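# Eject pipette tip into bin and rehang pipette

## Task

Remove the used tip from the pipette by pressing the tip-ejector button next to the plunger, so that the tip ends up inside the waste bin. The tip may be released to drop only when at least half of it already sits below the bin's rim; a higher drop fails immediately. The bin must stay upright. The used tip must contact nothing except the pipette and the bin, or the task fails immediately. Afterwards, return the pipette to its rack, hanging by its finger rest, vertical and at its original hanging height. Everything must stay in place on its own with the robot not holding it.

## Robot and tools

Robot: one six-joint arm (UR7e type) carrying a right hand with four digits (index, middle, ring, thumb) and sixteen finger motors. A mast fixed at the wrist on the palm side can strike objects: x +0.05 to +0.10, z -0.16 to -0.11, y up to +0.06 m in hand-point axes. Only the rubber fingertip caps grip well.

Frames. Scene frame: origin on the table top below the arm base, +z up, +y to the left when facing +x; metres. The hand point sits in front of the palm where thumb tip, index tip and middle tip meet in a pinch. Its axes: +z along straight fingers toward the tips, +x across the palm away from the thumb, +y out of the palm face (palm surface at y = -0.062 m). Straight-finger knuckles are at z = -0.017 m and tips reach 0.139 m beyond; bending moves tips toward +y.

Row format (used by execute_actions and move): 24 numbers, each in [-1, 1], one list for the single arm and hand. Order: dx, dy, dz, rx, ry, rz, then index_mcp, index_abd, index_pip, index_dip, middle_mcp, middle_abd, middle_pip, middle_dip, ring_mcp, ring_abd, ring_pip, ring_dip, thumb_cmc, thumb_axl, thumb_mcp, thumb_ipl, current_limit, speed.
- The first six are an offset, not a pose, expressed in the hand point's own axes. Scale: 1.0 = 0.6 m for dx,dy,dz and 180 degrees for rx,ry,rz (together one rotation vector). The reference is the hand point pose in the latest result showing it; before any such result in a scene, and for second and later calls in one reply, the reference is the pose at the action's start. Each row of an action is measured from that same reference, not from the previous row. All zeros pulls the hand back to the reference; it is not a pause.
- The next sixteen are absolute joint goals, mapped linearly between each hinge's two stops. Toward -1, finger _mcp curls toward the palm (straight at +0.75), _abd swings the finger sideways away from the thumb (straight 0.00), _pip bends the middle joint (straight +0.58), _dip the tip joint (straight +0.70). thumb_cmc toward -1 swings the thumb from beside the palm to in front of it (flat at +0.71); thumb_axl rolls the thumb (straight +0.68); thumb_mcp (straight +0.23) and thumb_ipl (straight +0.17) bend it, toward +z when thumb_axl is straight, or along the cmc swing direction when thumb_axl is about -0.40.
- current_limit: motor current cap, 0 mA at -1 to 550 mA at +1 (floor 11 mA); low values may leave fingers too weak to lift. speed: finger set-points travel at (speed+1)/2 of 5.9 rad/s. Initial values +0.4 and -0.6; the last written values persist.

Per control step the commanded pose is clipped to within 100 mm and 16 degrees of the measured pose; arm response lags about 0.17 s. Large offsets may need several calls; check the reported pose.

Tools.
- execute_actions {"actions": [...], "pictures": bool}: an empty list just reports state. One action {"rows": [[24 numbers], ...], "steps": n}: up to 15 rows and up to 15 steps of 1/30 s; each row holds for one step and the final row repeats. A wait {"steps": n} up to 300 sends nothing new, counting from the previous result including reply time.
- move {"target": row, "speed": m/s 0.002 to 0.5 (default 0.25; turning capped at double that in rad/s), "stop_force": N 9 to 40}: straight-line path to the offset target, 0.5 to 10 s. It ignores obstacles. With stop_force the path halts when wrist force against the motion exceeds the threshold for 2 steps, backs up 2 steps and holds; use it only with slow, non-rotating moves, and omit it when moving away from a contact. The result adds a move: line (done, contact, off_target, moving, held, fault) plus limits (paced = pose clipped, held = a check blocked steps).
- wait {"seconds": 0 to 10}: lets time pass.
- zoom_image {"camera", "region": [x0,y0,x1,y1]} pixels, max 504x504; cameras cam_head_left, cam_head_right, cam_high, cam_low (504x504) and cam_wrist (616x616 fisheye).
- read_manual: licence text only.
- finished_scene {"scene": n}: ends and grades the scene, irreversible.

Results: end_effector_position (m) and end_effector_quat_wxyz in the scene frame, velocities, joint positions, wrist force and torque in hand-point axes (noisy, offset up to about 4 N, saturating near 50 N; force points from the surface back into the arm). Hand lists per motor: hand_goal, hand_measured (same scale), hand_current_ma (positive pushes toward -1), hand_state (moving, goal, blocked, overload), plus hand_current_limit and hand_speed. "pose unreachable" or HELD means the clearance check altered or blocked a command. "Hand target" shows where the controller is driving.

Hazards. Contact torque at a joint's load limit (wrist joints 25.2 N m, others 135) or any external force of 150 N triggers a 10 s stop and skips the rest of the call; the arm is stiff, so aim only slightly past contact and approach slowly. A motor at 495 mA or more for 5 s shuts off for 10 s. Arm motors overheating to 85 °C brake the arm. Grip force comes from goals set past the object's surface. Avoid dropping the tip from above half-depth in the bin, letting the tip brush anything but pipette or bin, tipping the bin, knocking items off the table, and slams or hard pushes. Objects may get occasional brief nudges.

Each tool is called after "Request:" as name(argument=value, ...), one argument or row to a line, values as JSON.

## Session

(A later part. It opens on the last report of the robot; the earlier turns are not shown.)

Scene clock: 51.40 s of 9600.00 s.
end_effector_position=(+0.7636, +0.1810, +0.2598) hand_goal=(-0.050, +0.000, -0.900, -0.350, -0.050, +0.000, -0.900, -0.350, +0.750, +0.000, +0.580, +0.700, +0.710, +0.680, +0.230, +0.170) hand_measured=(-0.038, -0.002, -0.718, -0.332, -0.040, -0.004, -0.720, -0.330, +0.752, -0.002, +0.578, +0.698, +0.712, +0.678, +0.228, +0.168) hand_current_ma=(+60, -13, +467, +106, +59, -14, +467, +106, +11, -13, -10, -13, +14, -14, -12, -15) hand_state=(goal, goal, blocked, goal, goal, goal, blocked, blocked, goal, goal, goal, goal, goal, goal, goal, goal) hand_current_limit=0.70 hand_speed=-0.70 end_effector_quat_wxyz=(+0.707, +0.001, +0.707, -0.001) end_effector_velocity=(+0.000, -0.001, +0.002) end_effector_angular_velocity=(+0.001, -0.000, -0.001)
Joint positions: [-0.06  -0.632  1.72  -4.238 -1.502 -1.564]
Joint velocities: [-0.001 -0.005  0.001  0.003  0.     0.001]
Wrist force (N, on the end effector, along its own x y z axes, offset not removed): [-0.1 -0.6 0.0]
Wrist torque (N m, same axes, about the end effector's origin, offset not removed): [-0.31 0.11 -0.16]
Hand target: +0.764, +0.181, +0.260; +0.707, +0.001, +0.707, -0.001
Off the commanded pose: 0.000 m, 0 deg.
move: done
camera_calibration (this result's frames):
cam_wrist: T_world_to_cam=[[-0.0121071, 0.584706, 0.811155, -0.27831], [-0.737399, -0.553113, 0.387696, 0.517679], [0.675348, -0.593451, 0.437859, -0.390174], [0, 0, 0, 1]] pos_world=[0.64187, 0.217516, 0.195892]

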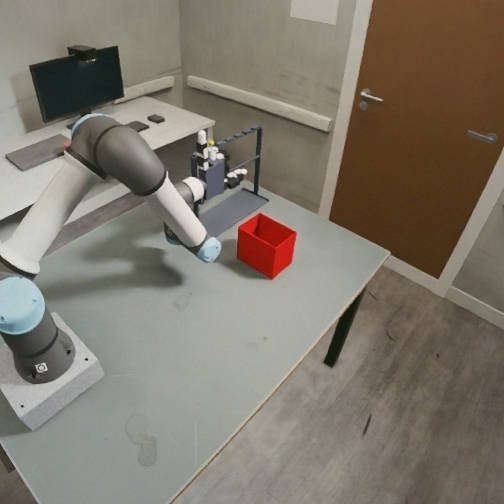

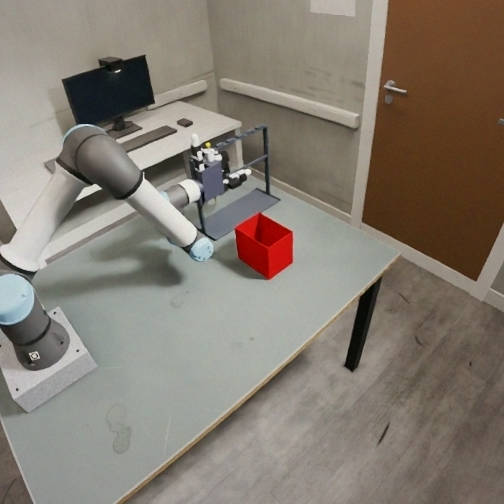

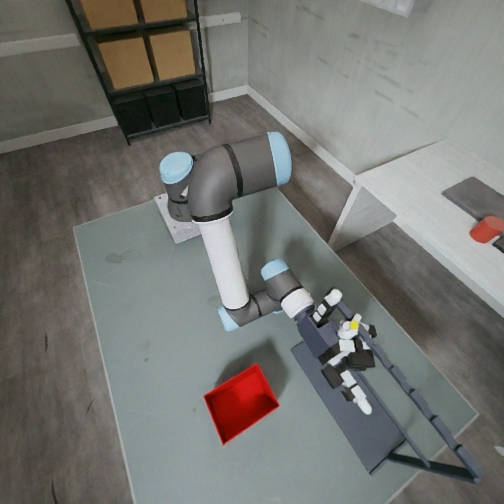

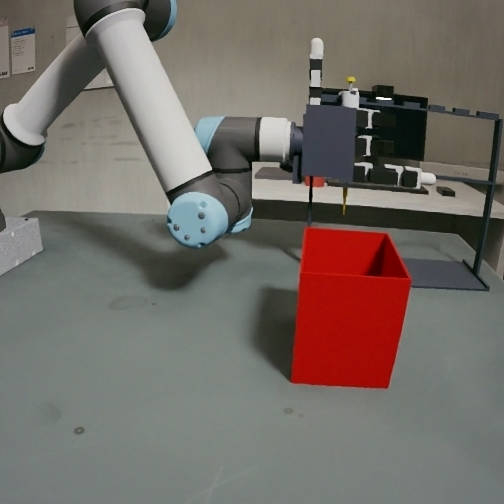

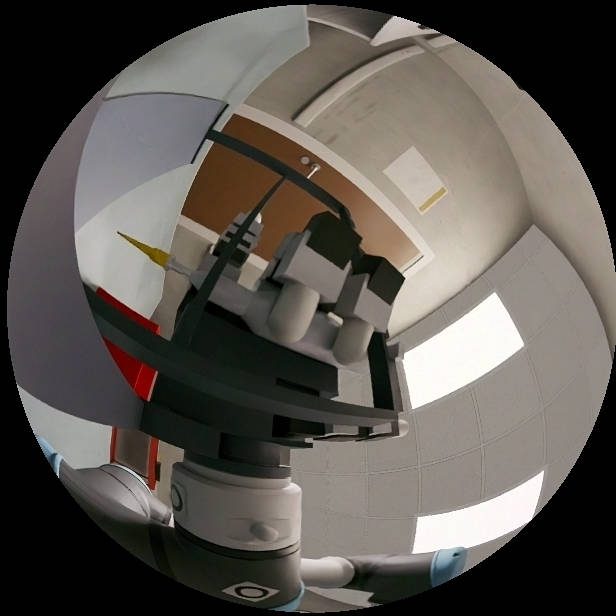

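Request:
move(
  target=[0.014,0,0,0,0,0,-0.05,0,-0.9,-0.35,-0.05,0,-0.9,-0.35,0.75,0,0.58,0.7,0.71,0.68,0.23,0.17,0.7,-0.7],
  speed=0.01,
)

Request:
move(
  target=[0,0,-0.022,0,0,0,-0.05,0,-0.9,-0.35,-0.05,0,-0.9,-0.35,0.75,0,0.58,0.7,0.71,0.68,0.23,0.17,0.7,-0.7],
  speed=0.01,
)

Request:
move(
  target=[-0.02,0,0.003,0,0,0,-0.05,0,-0.9,-0.35,-0.05,0,-0.9,-0.35,0.75,0,0.58,0.7,0.71,0.68,0.23,0.17,0.7,-0.7],
  speed=0.01,
  stop_force=9,
)

Request:
zoom_image(
  camera="cam_high",
  region=[290,280,410,400],
)

Request:
zoom_image(
  camera="cam_wrist",
  region=[320,280,460,420],
)

Scene clock: 59.30 s of 9600.00 s.
end_effector_position=(+0.7636, +0.1809, +0.2516) hand_goal=(-0.050, +0.000, -0.900, -0.350, -0.050, +0.000, -0.900, -0.350, +0.750, +0.000, +0.580, +0.700, +0.710, +0.680, +0.230, +0.170) hand_measured=(-0.038, -0.002, -0.718, -0.332, -0.040, -0.004, -0.720, -0.330, +0.752, -0.002, +0.578, +0.698, +0.712, +0.678, +0.228, +0.168) hand_current_ma=(+60, -13, +468, +106, +59, -14, +467, +106, +11, -13, -10, -13, +14, -14, -12, -15) hand_state=(goal, goal, blocked, goal, goal, goal, blocked, blocked, goal, goal, goal, goal, goal, goal, goal, goal) hand_current_limit=0.70 hand_speed=-0.70 end_effector_quat_wxyz=(+0.707, +0.001, +0.707, -0.001) end_effector_velocity=(-0.000, +0.001, -0.002) end_effector_angular_velocity=(-0.001, -0.001, +0.001)
Joint positions: [-0.06  -0.615  1.715 -4.25  -1.502 -1.564]
Joint velocities: [ 0.001  0.005 -0.001 -0.004  0.    -0.001]
Wrist force (N, on the end effector, along its own x y z axes, offset not removed): [-0.2 -2.5 -0.4]
Wrist torque (N m, same axes, about the end effector's origin, offset not removed): [-0.37 0.03 -0.17]
Hand target: +0.764, +0.181, +0.251; +0.707, +0.001, +0.707, -0.001
Off the commanded pose: 0.000 m, 0 deg.
After step 90, 3.80 s passed at rest.
move: done
camera_calibration (this result's frames):
cam_wrist: T_world_to_cam=[[-0.0120648, 0.584706, 0.811156, -0.271695], [-0.737424, -0.553074, 0.387705, 0.520834], [0.675322, -0.593488, 0.437849, -0.386576], [0, 0, 0, 1]] pos_world=[0.641861, 0.217493, 0.18772]

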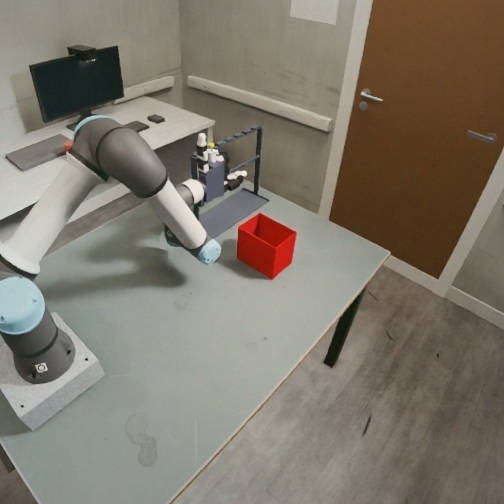

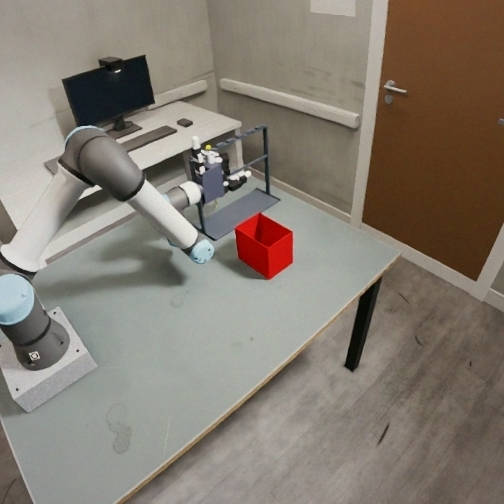

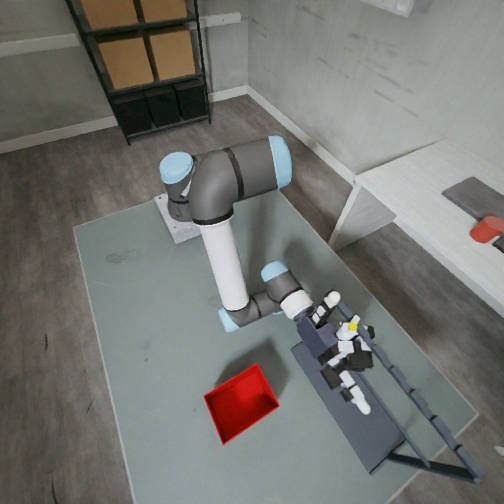

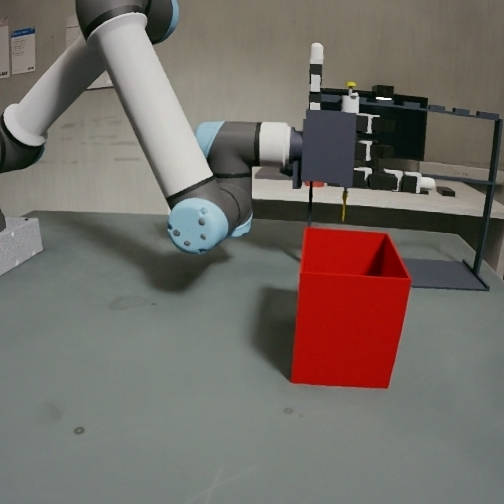

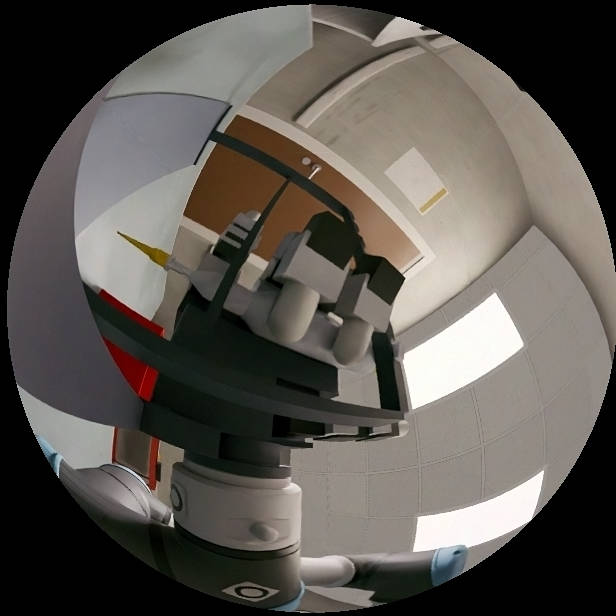

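Scene clock: 60.83 s of 9600.00 s.
end_effector_position=(+0.7506, +0.1810, +0.2516) hand_goal=(-0.050, +0.000, -0.900, -0.350, -0.050, +0.000, -0.900, -0.350, +0.750, +0.000, +0.580, +0.700, +0.710, +0.680, +0.230, +0.170) hand_measured=(-0.038, -0.002, -0.718, -0.332, -0.040, -0.004, -0.720, -0.330, +0.752, -0.002, +0.578, +0.698, +0.712, +0.678, +0.228, +0.168) hand_current_ma=(+62, -13, +468, +109, +61, -14, +468, +106, +11, -13, -10, -13, +14, -14, -12, -15) hand_state=(goal, goal, blocked, goal, goal, goal, blocked, blocked, goal, goal, goal, goal, goal, goal, goal, goal) hand_current_limit=0.70 hand_speed=-0.70 end_effector_quat_wxyz=(+0.707, +0.001, +0.707, -0.001) end_effector_velocity=(-0.002, -0.001, +0.000) end_effector_angular_velocity=(-0.000, +0.001, -0.001)
Joint positions: [-0.062 -0.628  1.756 -4.278 -1.5   -1.564]
Joint velocities: [-0.001 -0.003  0.007 -0.004  0.    -0.   ]
Wrist force (N, on the end effector, along its own x y z axes, offset not removed): [-0.4 -1.3 0.9]
Wrist torque (N m, same axes, about the end effector's origin, offset not removed): [-0.33 0.10 -0.16]
Hand target: +0.750, +0.181, +0.252; +0.707, +0.001, +0.707, -0.001
Off the commanded pose: 0.000 m, 0 deg.
move: done
camera_calibration (this result's frames):
cam_wrist: T_world_to_cam=[[-0.0120663, 0.584718, 0.811147, -0.271876], [-0.737424, -0.553069, 0.387712, 0.511288], [0.675323, -0.593481, 0.437858, -0.377836], [0, 0, 0, 1]] pos_world=[0.628917, 0.21751, 0.187738]

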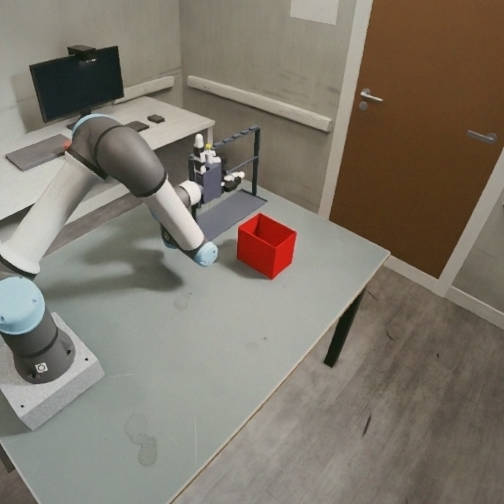

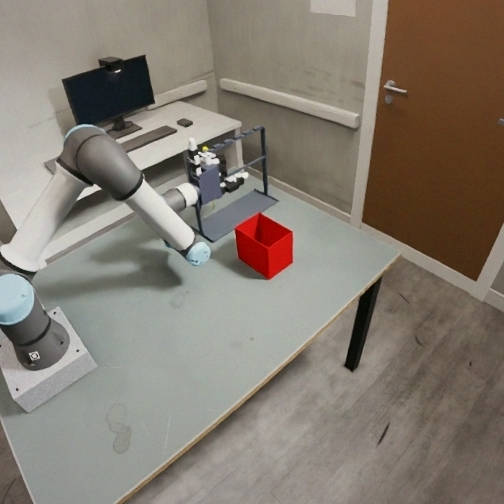

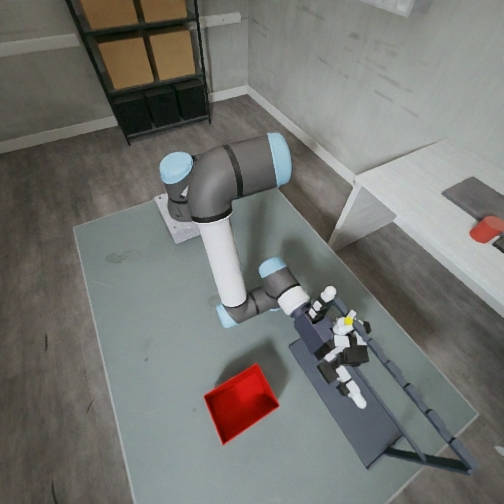

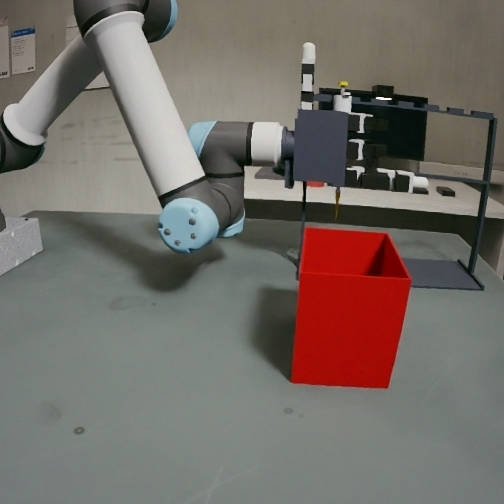

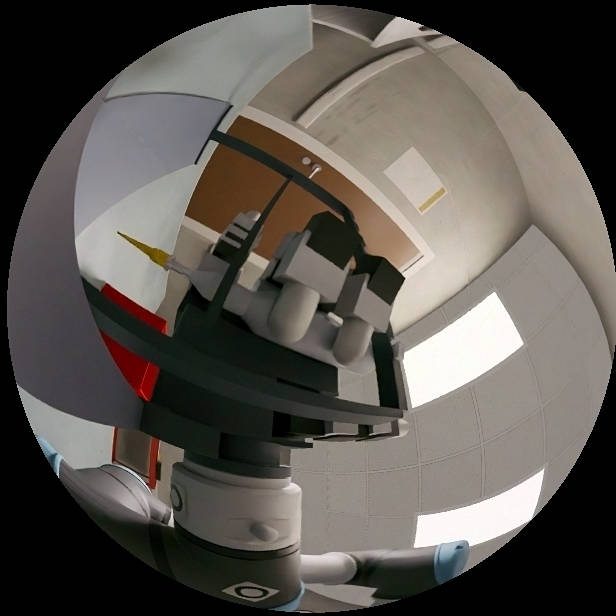

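Scene clock: 62.27 s of 9600.00 s.
end_effector_position=(+0.7524, +0.1809, +0.2634) hand_goal=(-0.050, +0.000, -0.900, -0.350, -0.050, +0.000, -0.900, -0.350, +0.750, +0.000, +0.580, +0.700, +0.710, +0.680, +0.230, +0.170) hand_measured=(-0.038, -0.002, -0.720, -0.330, -0.040, -0.004, -0.720, -0.330, +0.752, -0.002, +0.578, +0.698, +0.712, +0.678, +0.228, +0.168) hand_current_ma=(+62, -13, +468, +112, +61, -14, +467, +107, +11, -13, -10, -13, +14, -14, -12, -15) hand_state=(goal, goal, blocked, goal, goal, goal, blocked, blocked, goal, goal, goal, goal, goal, goal, goal, goal) hand_current_limit=0.70 hand_speed=-0.70 end_effector_quat_wxyz=(+0.707, +0.001, +0.707, -0.001) end_effector_velocity=(+0.000, +0.000, +0.002) end_effector_angular_velocity=(-0.000, +0.001, +0.000)
Joint positions: [-0.062 -0.652  1.758 -4.256 -1.501 -1.564]
Joint velocities: [ 0.    -0.004  0.     0.005  0.    -0.   ]
Wrist force (N, on the end effector, along its own x y z axes, offset not removed): [0.7 -0.4 -0.6]
Wrist torque (N m, same axes, about the end effector's origin, offset not removed): [0.01 -0.11 -0.06]
Hand target: +0.752, +0.181, +0.264; +0.707, +0.001, +0.707, -0.001
Off the commanded pose: 0.000 m, 0 deg.
move: done
camera_calibration (this result's frames):
cam_wrist: T_world_to_cam=[[-0.01204, 0.584715, 0.811149, -0.281384], [-0.737466, -0.553022, 0.387699, 0.50804], [0.675277, -0.593527, 0.437866, -0.384207], [0, 0, 0, 1]] pos_world=[0.630721, 0.21745, 0.199509]

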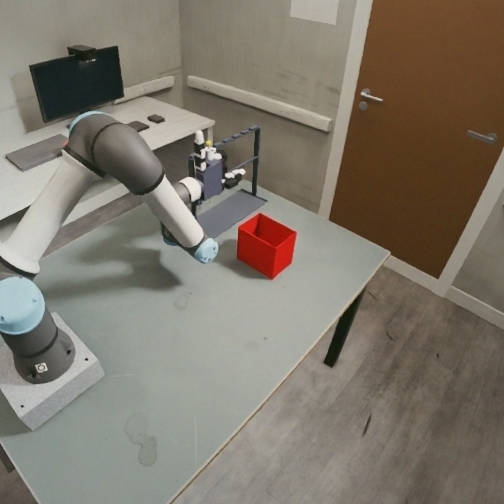

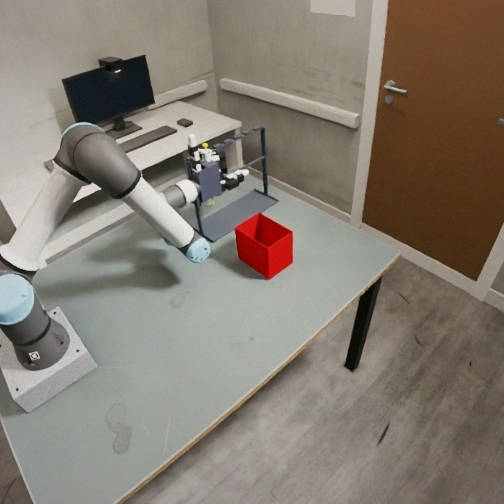

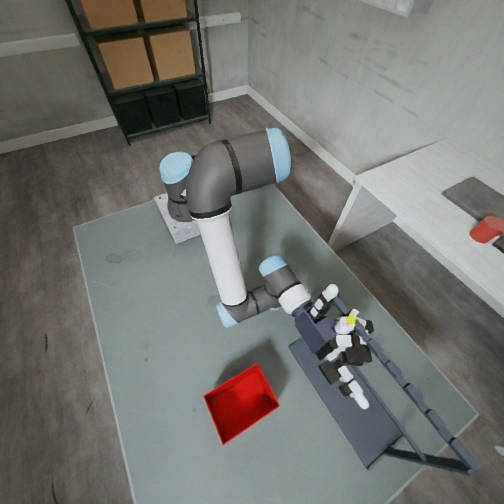

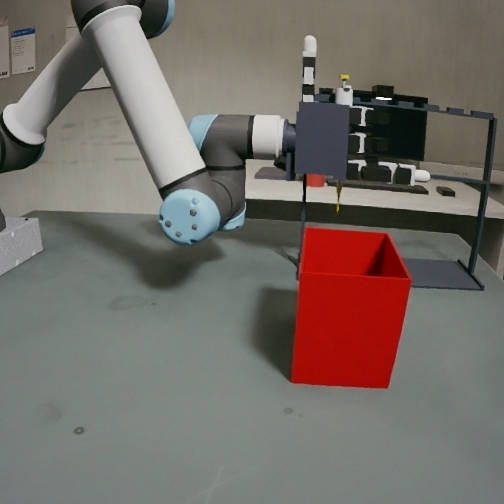

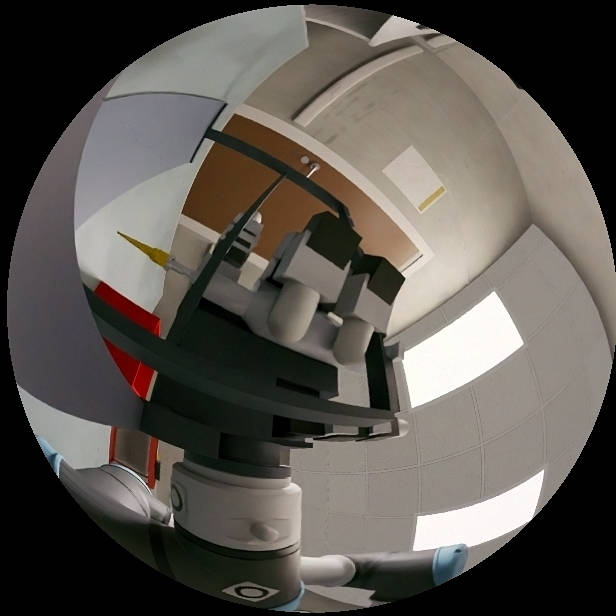

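Region (290, 280, 410, 400) of cam_high's 504x504 image, scaled by 4.200, with more detail than that image has.

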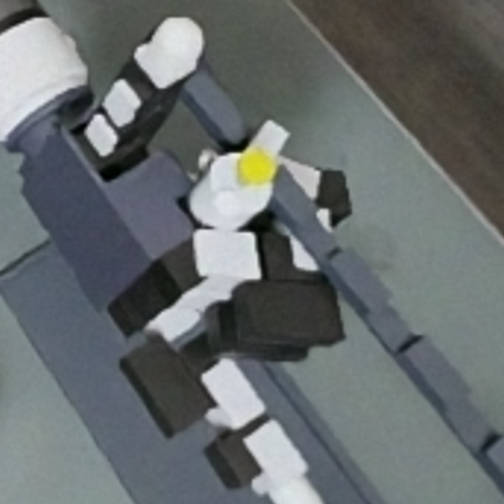

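Region (320, 280, 460, 420) of cam_wrist's 616x616 image, scaled by 3.600, with more detail than that image has.

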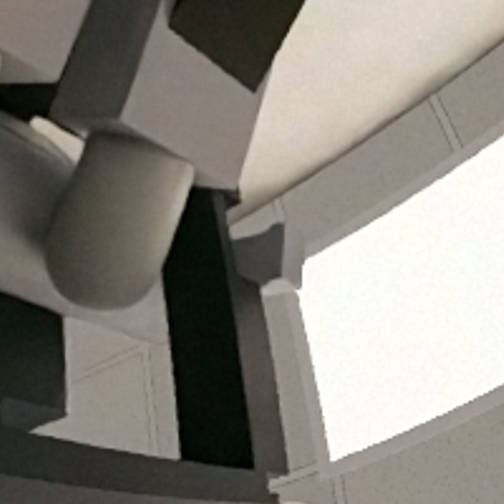

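The rack slid instead; the grip is firm. Withdraw carefully.

Request:
move(
  target=[0,-0.05,0,0,0,0,-0.05,0,-0.9,-0.35,-0.05,0,-0.9,-0.35,0.75,0,0.58,0.7,0.71,0.68,0.23,0.17,0.7,-0.7],
  speed=0.015,
)

Request:
zoom_image(
  camera="cam_high",
  region=[290,280,410,400],
)

Scene clock: 67.00 s of 9600.00 s.
end_effector_position=(+0.7524, +0.1511, +0.2633) hand_goal=(-0.050, +0.000, -0.900, -0.350, -0.050, +0.000, -0.900, -0.350, +0.750, +0.000, +0.580, +0.700, +0.710, +0.680, +0.230, +0.170) hand_measured=(-0.038, -0.002, -0.720, -0.330, -0.040, -0.004, -0.720, -0.330, +0.752, -0.002, +0.578, +0.698, +0.712, +0.678, +0.228, +0.168) hand_current_ma=(+62, -13, +468, +112, +61, -14, +467, +107, +11, -13, -10, -13, +14, -14, -12, -15) hand_state=(goal, goal, blocked, goal, goal, goal, blocked, blocked, goal, goal, goal, goal, goal, goal, goal, goal) hand_current_limit=0.70 hand_speed=-0.70 end_effector_quat_wxyz=(+0.707, +0.001, +0.707, -0.001) end_effector_velocity=(+0.000, -0.002, +0.000) end_effector_angular_velocity=(-0.000, +0.000, -0.000)
Joint positions: [-0.12  -0.656  1.773 -4.266 -1.443 -1.564]
Joint velocities: [-0.005 -0.     0.001 -0.     0.005 -0.   ]
Wrist force (N, on the end effector, along its own x y z axes, offset not removed): [1.0 -0.9 -2.3]
Wrist torque (N m, same axes, about the end effector's origin, offset not removed): [-0.01 0.06 -0.15]
Hand target: +0.752, +0.151, +0.263; +0.707, +0.001, +0.707, -0.001
Off the commanded pose: 0.000 m, 0 deg.
move: done
camera_calibration (this result's frames):
cam_wrist: T_world_to_cam=[[-0.0120244, 0.584797, 0.81109, -0.263952], [-0.737469, -0.552974, 0.387762, 0.491559], [0.675273, -0.593492, 0.437919, -0.401834], [0, 0, 0, 1]] pos_world=[0.630683, 0.187692, 0.199452]

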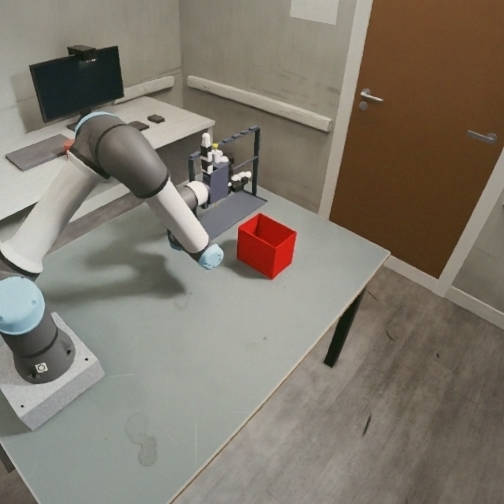

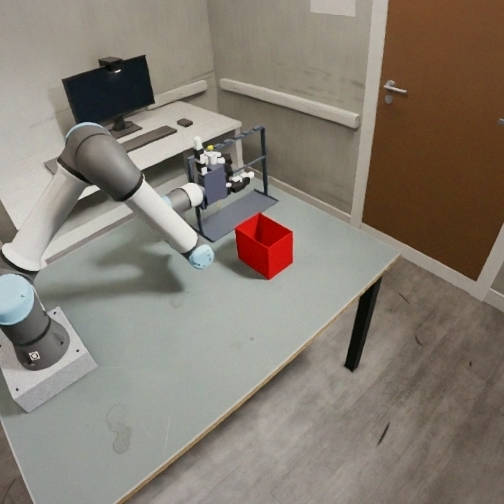

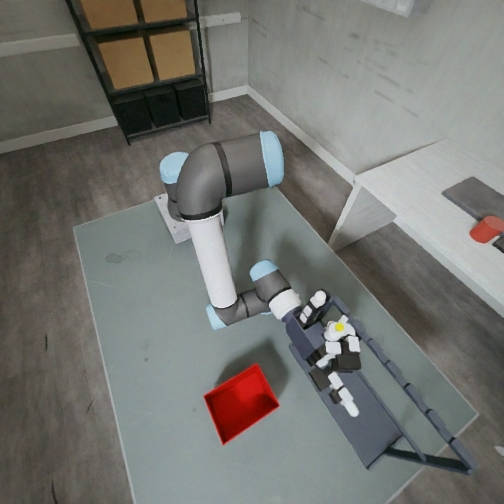

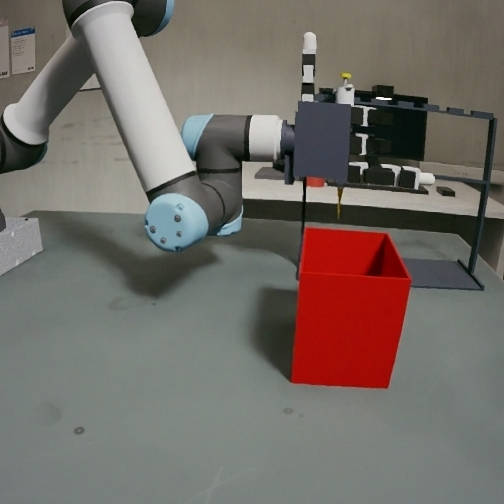

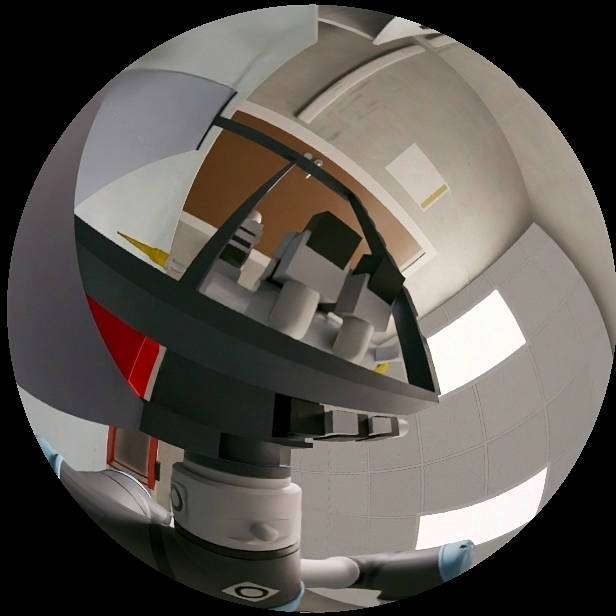

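Region (290, 280, 410, 400) of cam_high's 504x504 image, scaled by 4.200, with more detail than that image has.

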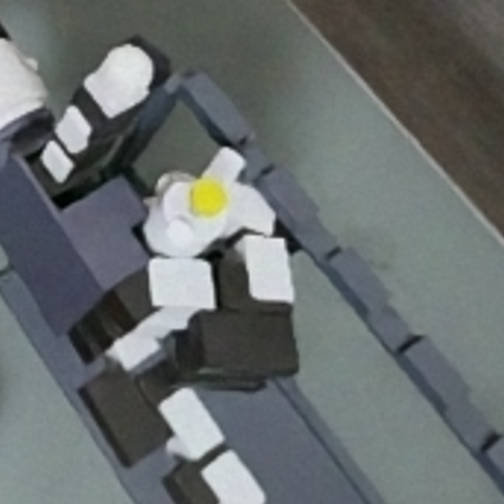

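Free. Over the bin.

Request:
move(
  target=[0,-0.06,0,0,0,0,-0.05,0,-0.9,-0.35,-0.05,0,-0.9,-0.35,0.75,0,0.58,0.7,0.71,0.68,0.23,0.17,0.7,-0.7],
  speed=0.05,
)

Request:
move(
  target=[-0.12,-0.1,0,0,0,0,-0.05,0,-0.9,-0.35,-0.05,0,-0.9,-0.35,0.75,0,0.58,0.7,0.71,0.68,0.23,0.17,0.7,-0.7],
  speed=0.1,
)

Request:
move(
  target=[0,-0.24,0.01,0,0,0,-0.05,0,-0.9,-0.35,-0.05,0,-0.9,-0.35,0.75,0,0.58,0.7,0.71,0.68,0.23,0.17,0.7,-0.7],
  speed=0.1,
)

Request:
move(
  target=[0.1,0,0,0,0,0,-0.05,0,-0.9,-0.35,-0.05,0,-0.9,-0.35,0.75,0,0.58,0.7,0.71,0.68,0.23,0.17,0.7,-0.7],
  speed=0.04,
)

Scene clock: 72.03 s of 9600.00 s.
end_effector_position=(+0.7523, +0.1154, +0.2633) hand_goal=(-0.050, +0.000, -0.900, -0.350, -0.050, +0.000, -0.900, -0.350, +0.750, +0.000, +0.580, +0.700, +0.710, +0.680, +0.230, +0.170) hand_measured=(-0.038, -0.002, -0.720, -0.330, -0.040, -0.004, -0.720, -0.330, +0.752, -0.002, +0.578, +0.698, +0.712, +0.678, +0.228, +0.168) hand_current_ma=(+62, -13, +467, +112, +61, -14, +468, +107, +11, -13, -10, -13, +14, -14, -12, -15) hand_state=(goal, goal, blocked, goal, goal, goal, blocked, blocked, goal, goal, goal, goal, goal, goal, goal, goal) hand_current_limit=0.70 hand_speed=-0.70 end_effector_quat_wxyz=(+0.707, +0.001, +0.707, -0.001) end_effector_velocity=(-0.000, -0.002, +0.000) end_effector_angular_velocity=(-0.001, -0.001, -0.000)
Joint positions: [-0.19  -0.659  1.783 -4.274 -1.373 -1.563]
Joint velocities: [-0.004 -0.     0.001 -0.001  0.004 -0.   ]
Wrist force (N, on the end effector, along its own x y z axes, offset not removed): [1.2 -0.9 -1.2]
Wrist torque (N m, same axes, about the end effector's origin, offset not removed): [-0.28 -0.08 0.06]
Hand target: +0.752, +0.115, +0.263; +0.707, +0.001, +0.707, -0.001
Off the commanded pose: 0.000 m, 0 deg.
After step 90, 0.90 s passed at rest.
move: done
camera_calibration (this result's frames):
cam_wrist: T_world_to_cam=[[-0.0119975, 0.584894, 0.811021, -0.242985], [-0.737473, -0.552912, 0.387841, 0.471739], [0.67527, -0.593453, 0.437978, -0.423024], [0, 0, 0, 1]] pos_world=[0.630635, 0.151906, 0.199381]

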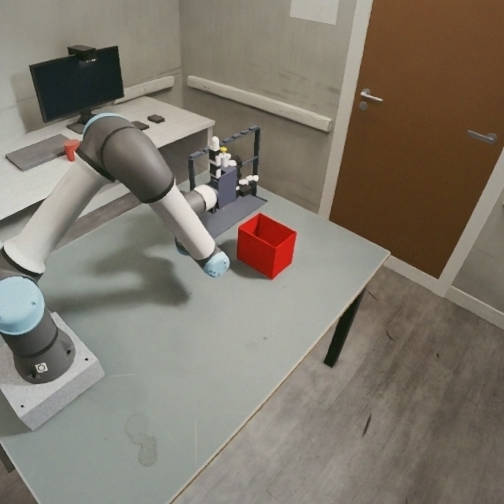

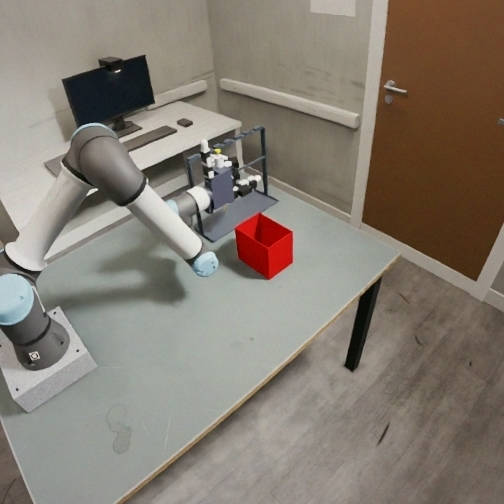

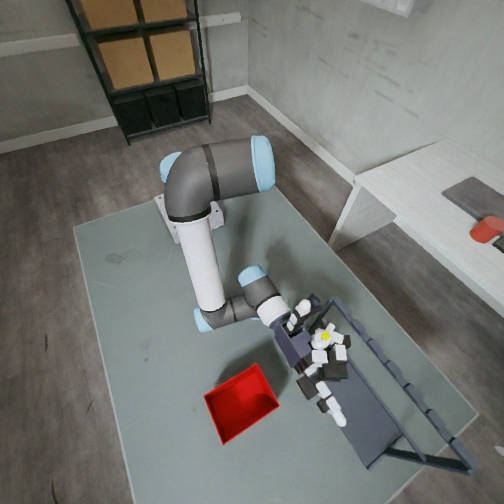

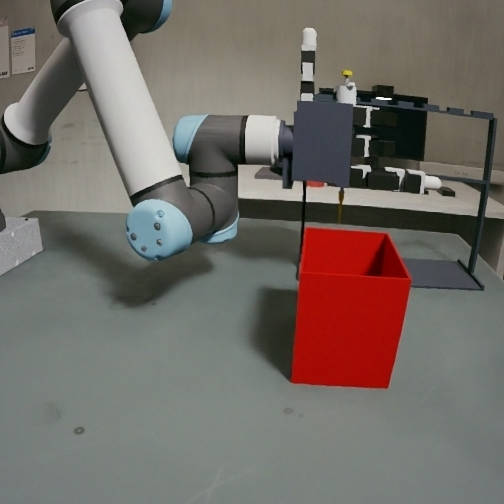

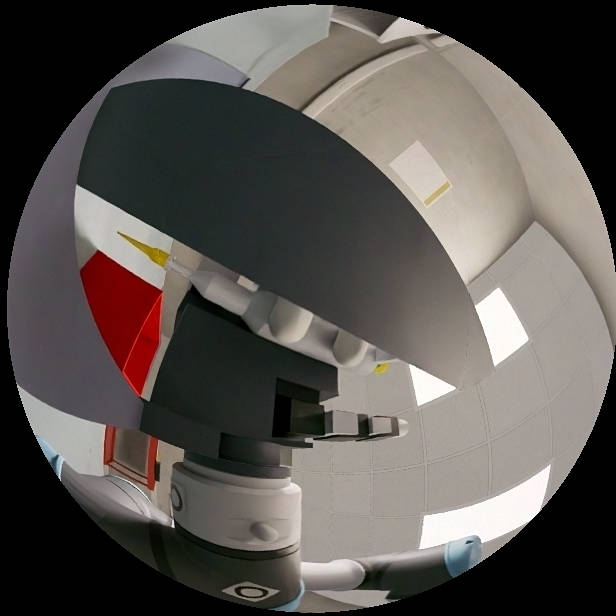

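Scene clock: 73.47 s of 9600.00 s.
end_effector_position=(+0.7524, +0.0554, +0.3350) hand_goal=(-0.050, +0.000, -0.900, -0.350, -0.050, +0.000, -0.900, -0.350, +0.750, +0.000, +0.580, +0.700, +0.710, +0.680, +0.230, +0.170) hand_measured=(-0.038, -0.002, -0.720, -0.330, -0.040, -0.004, -0.720, -0.330, +0.752, -0.004, +0.578, +0.698, +0.712, +0.678, +0.228, +0.168) hand_current_ma=(+62, -13, +467, +112, +61, -14, +468, +107, +11, -13, -10, -13, +14, -14, -12, -15) hand_state=(goal, goal, blocked, goal, goal, goal, blocked, blocked, goal, goal, goal, goal, goal, goal, goal, goal) hand_current_limit=0.70 hand_speed=-0.70 end_effector_quat_wxyz=(+0.707, +0.001, +0.707, -0.001) end_effector_velocity=(-0.000, -0.001, +0.001) end_effector_angular_velocity=(-0.000, +0.002, +0.001)
Joint positions: [-0.306 -0.811  1.81  -4.15  -1.257 -1.562]
Joint velocities: [-0.002 -0.004  0.001  0.005  0.003 -0.001]
Wrist force (N, on the end effector, along its own x y z axes, offset not removed): [1.5 -0.1 -4.4]
Wrist torque (N m, same axes, about the end effector's origin, offset not removed): [0.34 -0.13 -0.08]
Hand target: +0.752, +0.055, +0.335; +0.707, +0.001, +0.707, -0.001
Off the commanded pose: 0.000 m, 0 deg.
move: done
camera_calibration (this result's frames):
cam_wrist: T_world_to_cam=[[-0.0119504, 0.584998, 0.810947, -0.266119], [-0.737472, -0.552844, 0.387941, 0.410751], [0.675272, -0.593414, 0.438026, -0.490104], [0, 0, 0, 1]] pos_world=[0.630691, 0.0919255, 0.271139]

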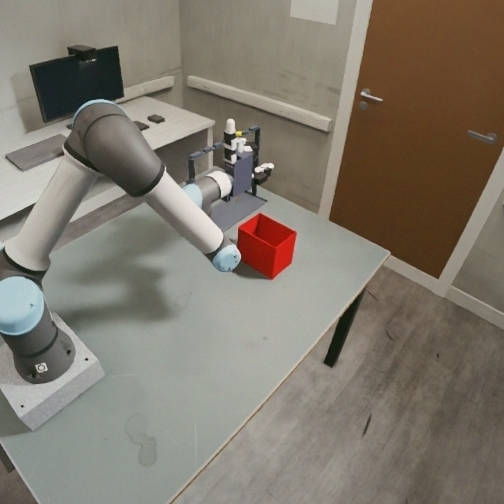

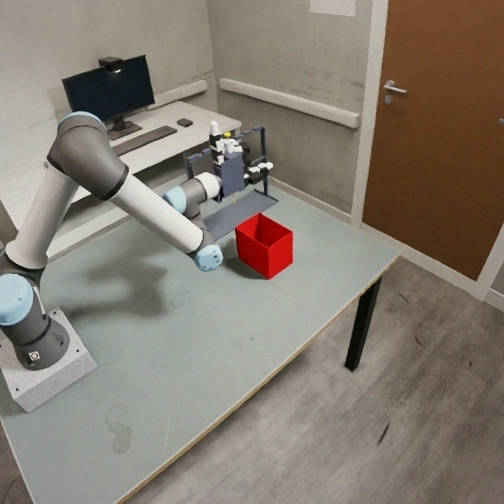

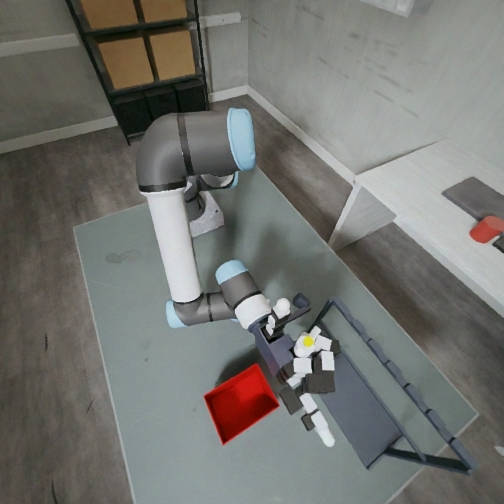

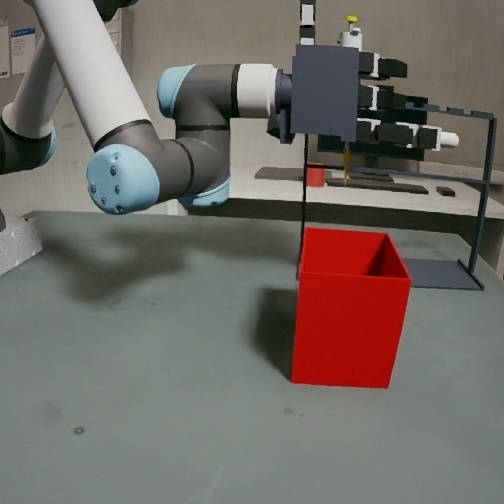

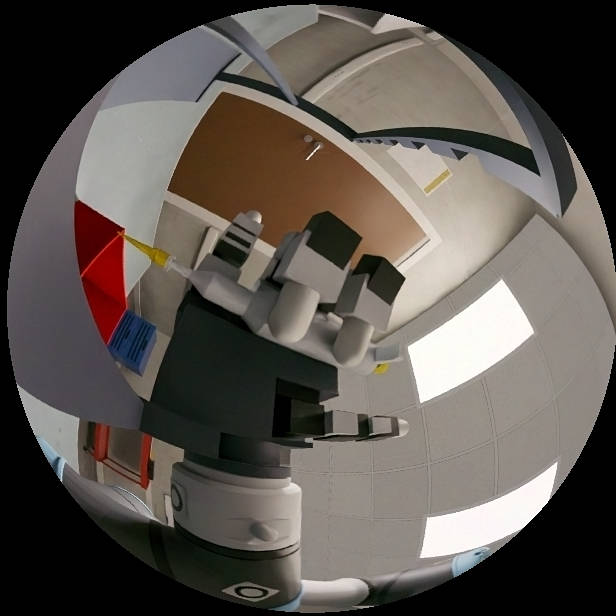

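Scene clock: 75.40 s of 9600.00 s.
end_effector_position=(+0.7581, -0.0884, +0.3347) hand_goal=(-0.050, +0.000, -0.900, -0.350, -0.050, +0.000, -0.900, -0.350, +0.750, +0.000, +0.580, +0.700, +0.710, +0.680, +0.230, +0.170) hand_measured=(-0.038, -0.002, -0.720, -0.330, -0.040, -0.004, -0.720, -0.330, +0.752, -0.004, +0.578, +0.698, +0.712, +0.678, +0.228, +0.168) hand_current_ma=(+62, -13, +468, +112, +61, -14, +468, +108, +10, -13, -10, -13, +13, -14, -12, -15) hand_state=(goal, goal, blocked, goal, goal, goal, blocked, blocked, goal, goal, goal, goal, goal, goal, goal, goal) hand_current_limit=0.70 hand_speed=-0.70 end_effector_quat_wxyz=(+0.707, +0.001, +0.707, -0.001) end_effector_velocity=(+0.001, -0.002, +0.000) end_effector_angular_velocity=(+0.000, +0.000, +0.001)
Joint positions: [-0.552 -0.762  1.701 -4.09  -1.011 -1.56 ]
Joint velocities: [-0.003  0.001 -0.004  0.003  0.004 -0.   ]
Wrist force (N, on the end effector, along its own x y z axes, offset not removed): [1.8 -0.8 -1.1]
Wrist torque (N m, same axes, about the end effector's origin, offset not removed): [-0.10 -0.31 0.00]
Hand target: +0.758, -0.089, +0.335; +0.707, +0.001, +0.707, -0.001
Off the commanded pose: 0.000 m, 0 deg.
move: done
camera_calibration (this result's frames):
cam_wrist: T_world_to_cam=[[-0.011783, 0.585312, 0.810723, -0.181709], [-0.737421, -0.552669, 0.388289, 0.335437], [0.675331, -0.593268, 0.438133, -0.579254], [0, 0, 0, 1]] pos_world=[0.636406, -0.0519111, 0.270859]

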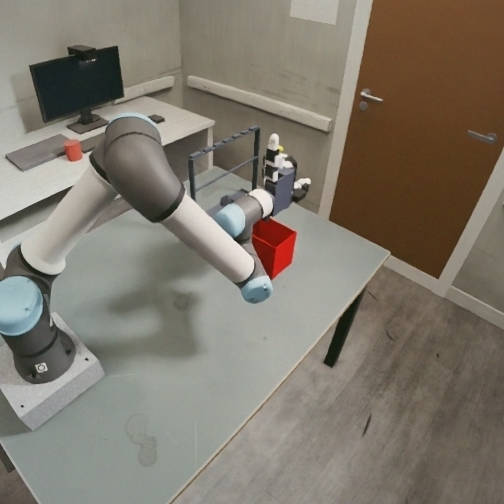

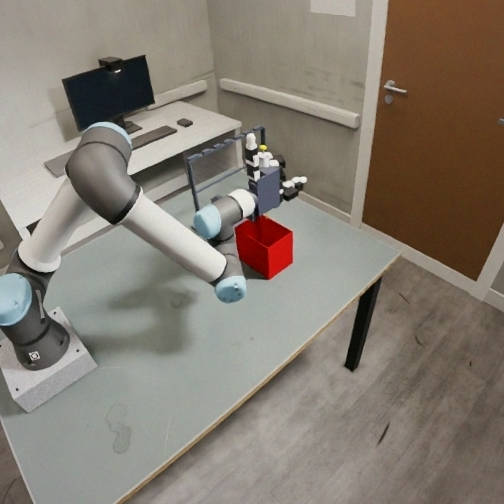

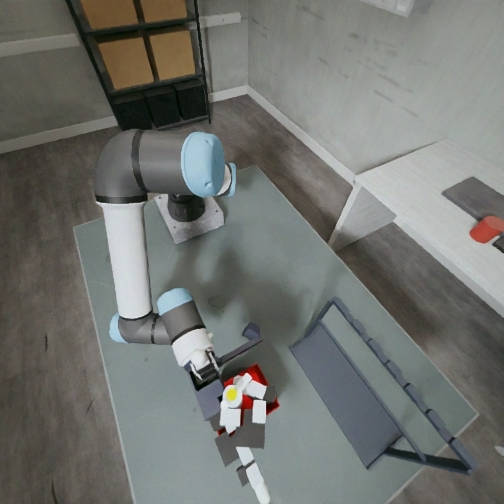

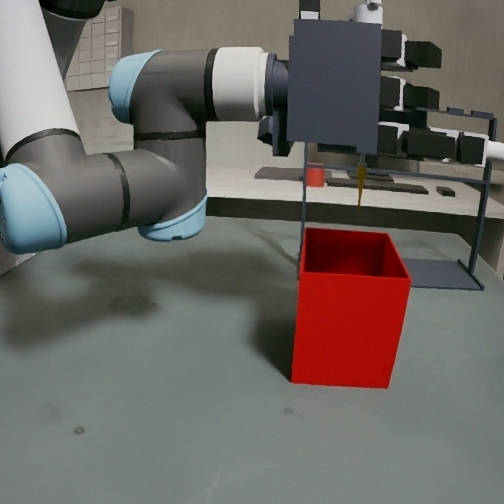

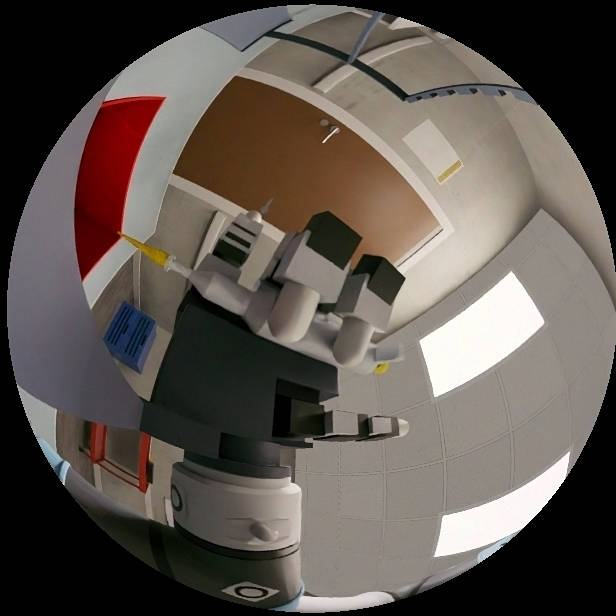

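Scene clock: 77.27 s of 9600.00 s.
end_effector_position=(+0.7580, -0.0883, +0.2749) hand_goal=(-0.050, +0.000, -0.900, -0.350, -0.050, +0.000, -0.900, -0.350, +0.750, +0.000, +0.580, +0.700, +0.710, +0.680, +0.230, +0.170) hand_measured=(-0.038, -0.002, -0.720, -0.330, -0.040, -0.004, -0.720, -0.330, +0.752, -0.004, +0.578, +0.698, +0.712, +0.678, +0.228, +0.168) hand_current_ma=(+62, -13, +468, +112, +61, -14, +468, +108, +10, -13, -10, -13, +13, -14, -12, -15) hand_state=(goal, goal, blocked, goal, goal, goal, blocked, blocked, goal, goal, goal, goal, goal, goal, goal, goal) hand_current_limit=0.70 hand_speed=-0.70 end_effector_quat_wxyz=(+0.707, +0.001, +0.707, -0.001) end_effector_velocity=(+0.000, -0.000, -0.002) end_effector_angular_velocity=(-0.000, -0.000, -0.000)
Joint positions: [-0.55  -0.644  1.682 -4.189 -1.012 -1.56 ]
Joint velocities: [-0.     0.005 -0.001 -0.004 -0.    -0.   ]
Wrist force (N, on the end effector, along its own x y z axes, offset not removed): [0.4 -0.9 -0.2]
Wrist torque (N m, same axes, about the end effector's origin, offset not removed): [-0.17 -0.06 -0.09]
Hand target: +0.758, -0.088, +0.275; +0.707, +0.001, +0.707, -0.001
Off the commanded pose: 0.000 m, 0 deg.
move: done
camera_calibration (this result's frames):
cam_wrist: T_world_to_cam=[[-0.011761, 0.585412, 0.810651, -0.133277], [-0.737411, -0.55262, 0.388377, 0.35858], [0.675342, -0.593215, 0.438189, -0.552932], [0, 0, 0, 1]] pos_world=[0.636271, -0.0518269, 0.211066]

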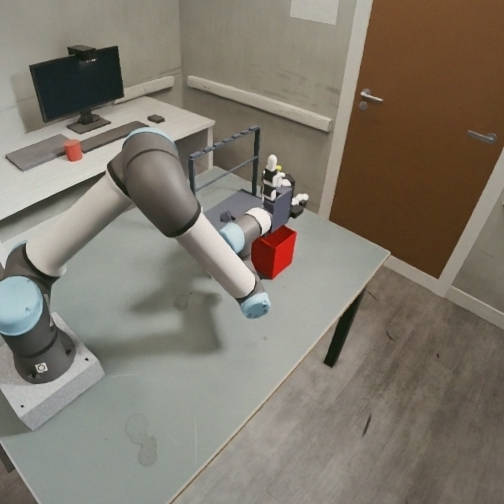

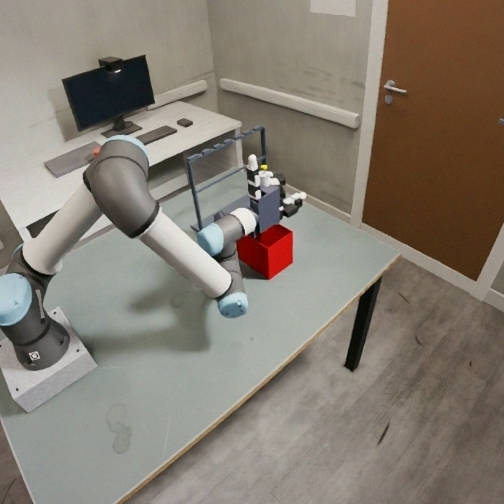

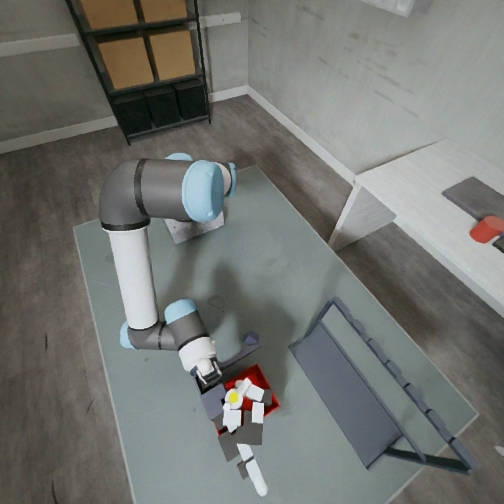

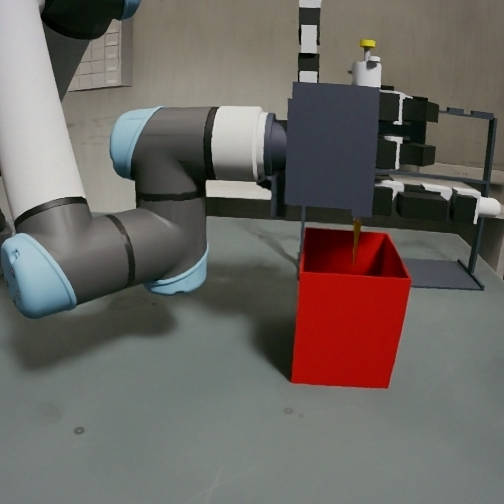

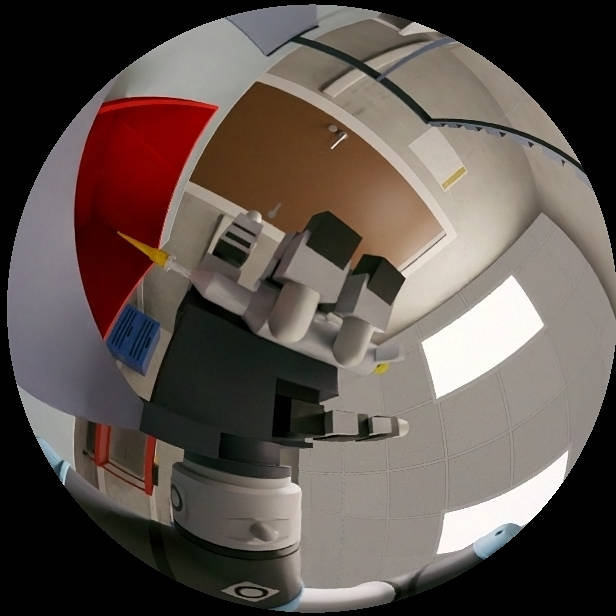

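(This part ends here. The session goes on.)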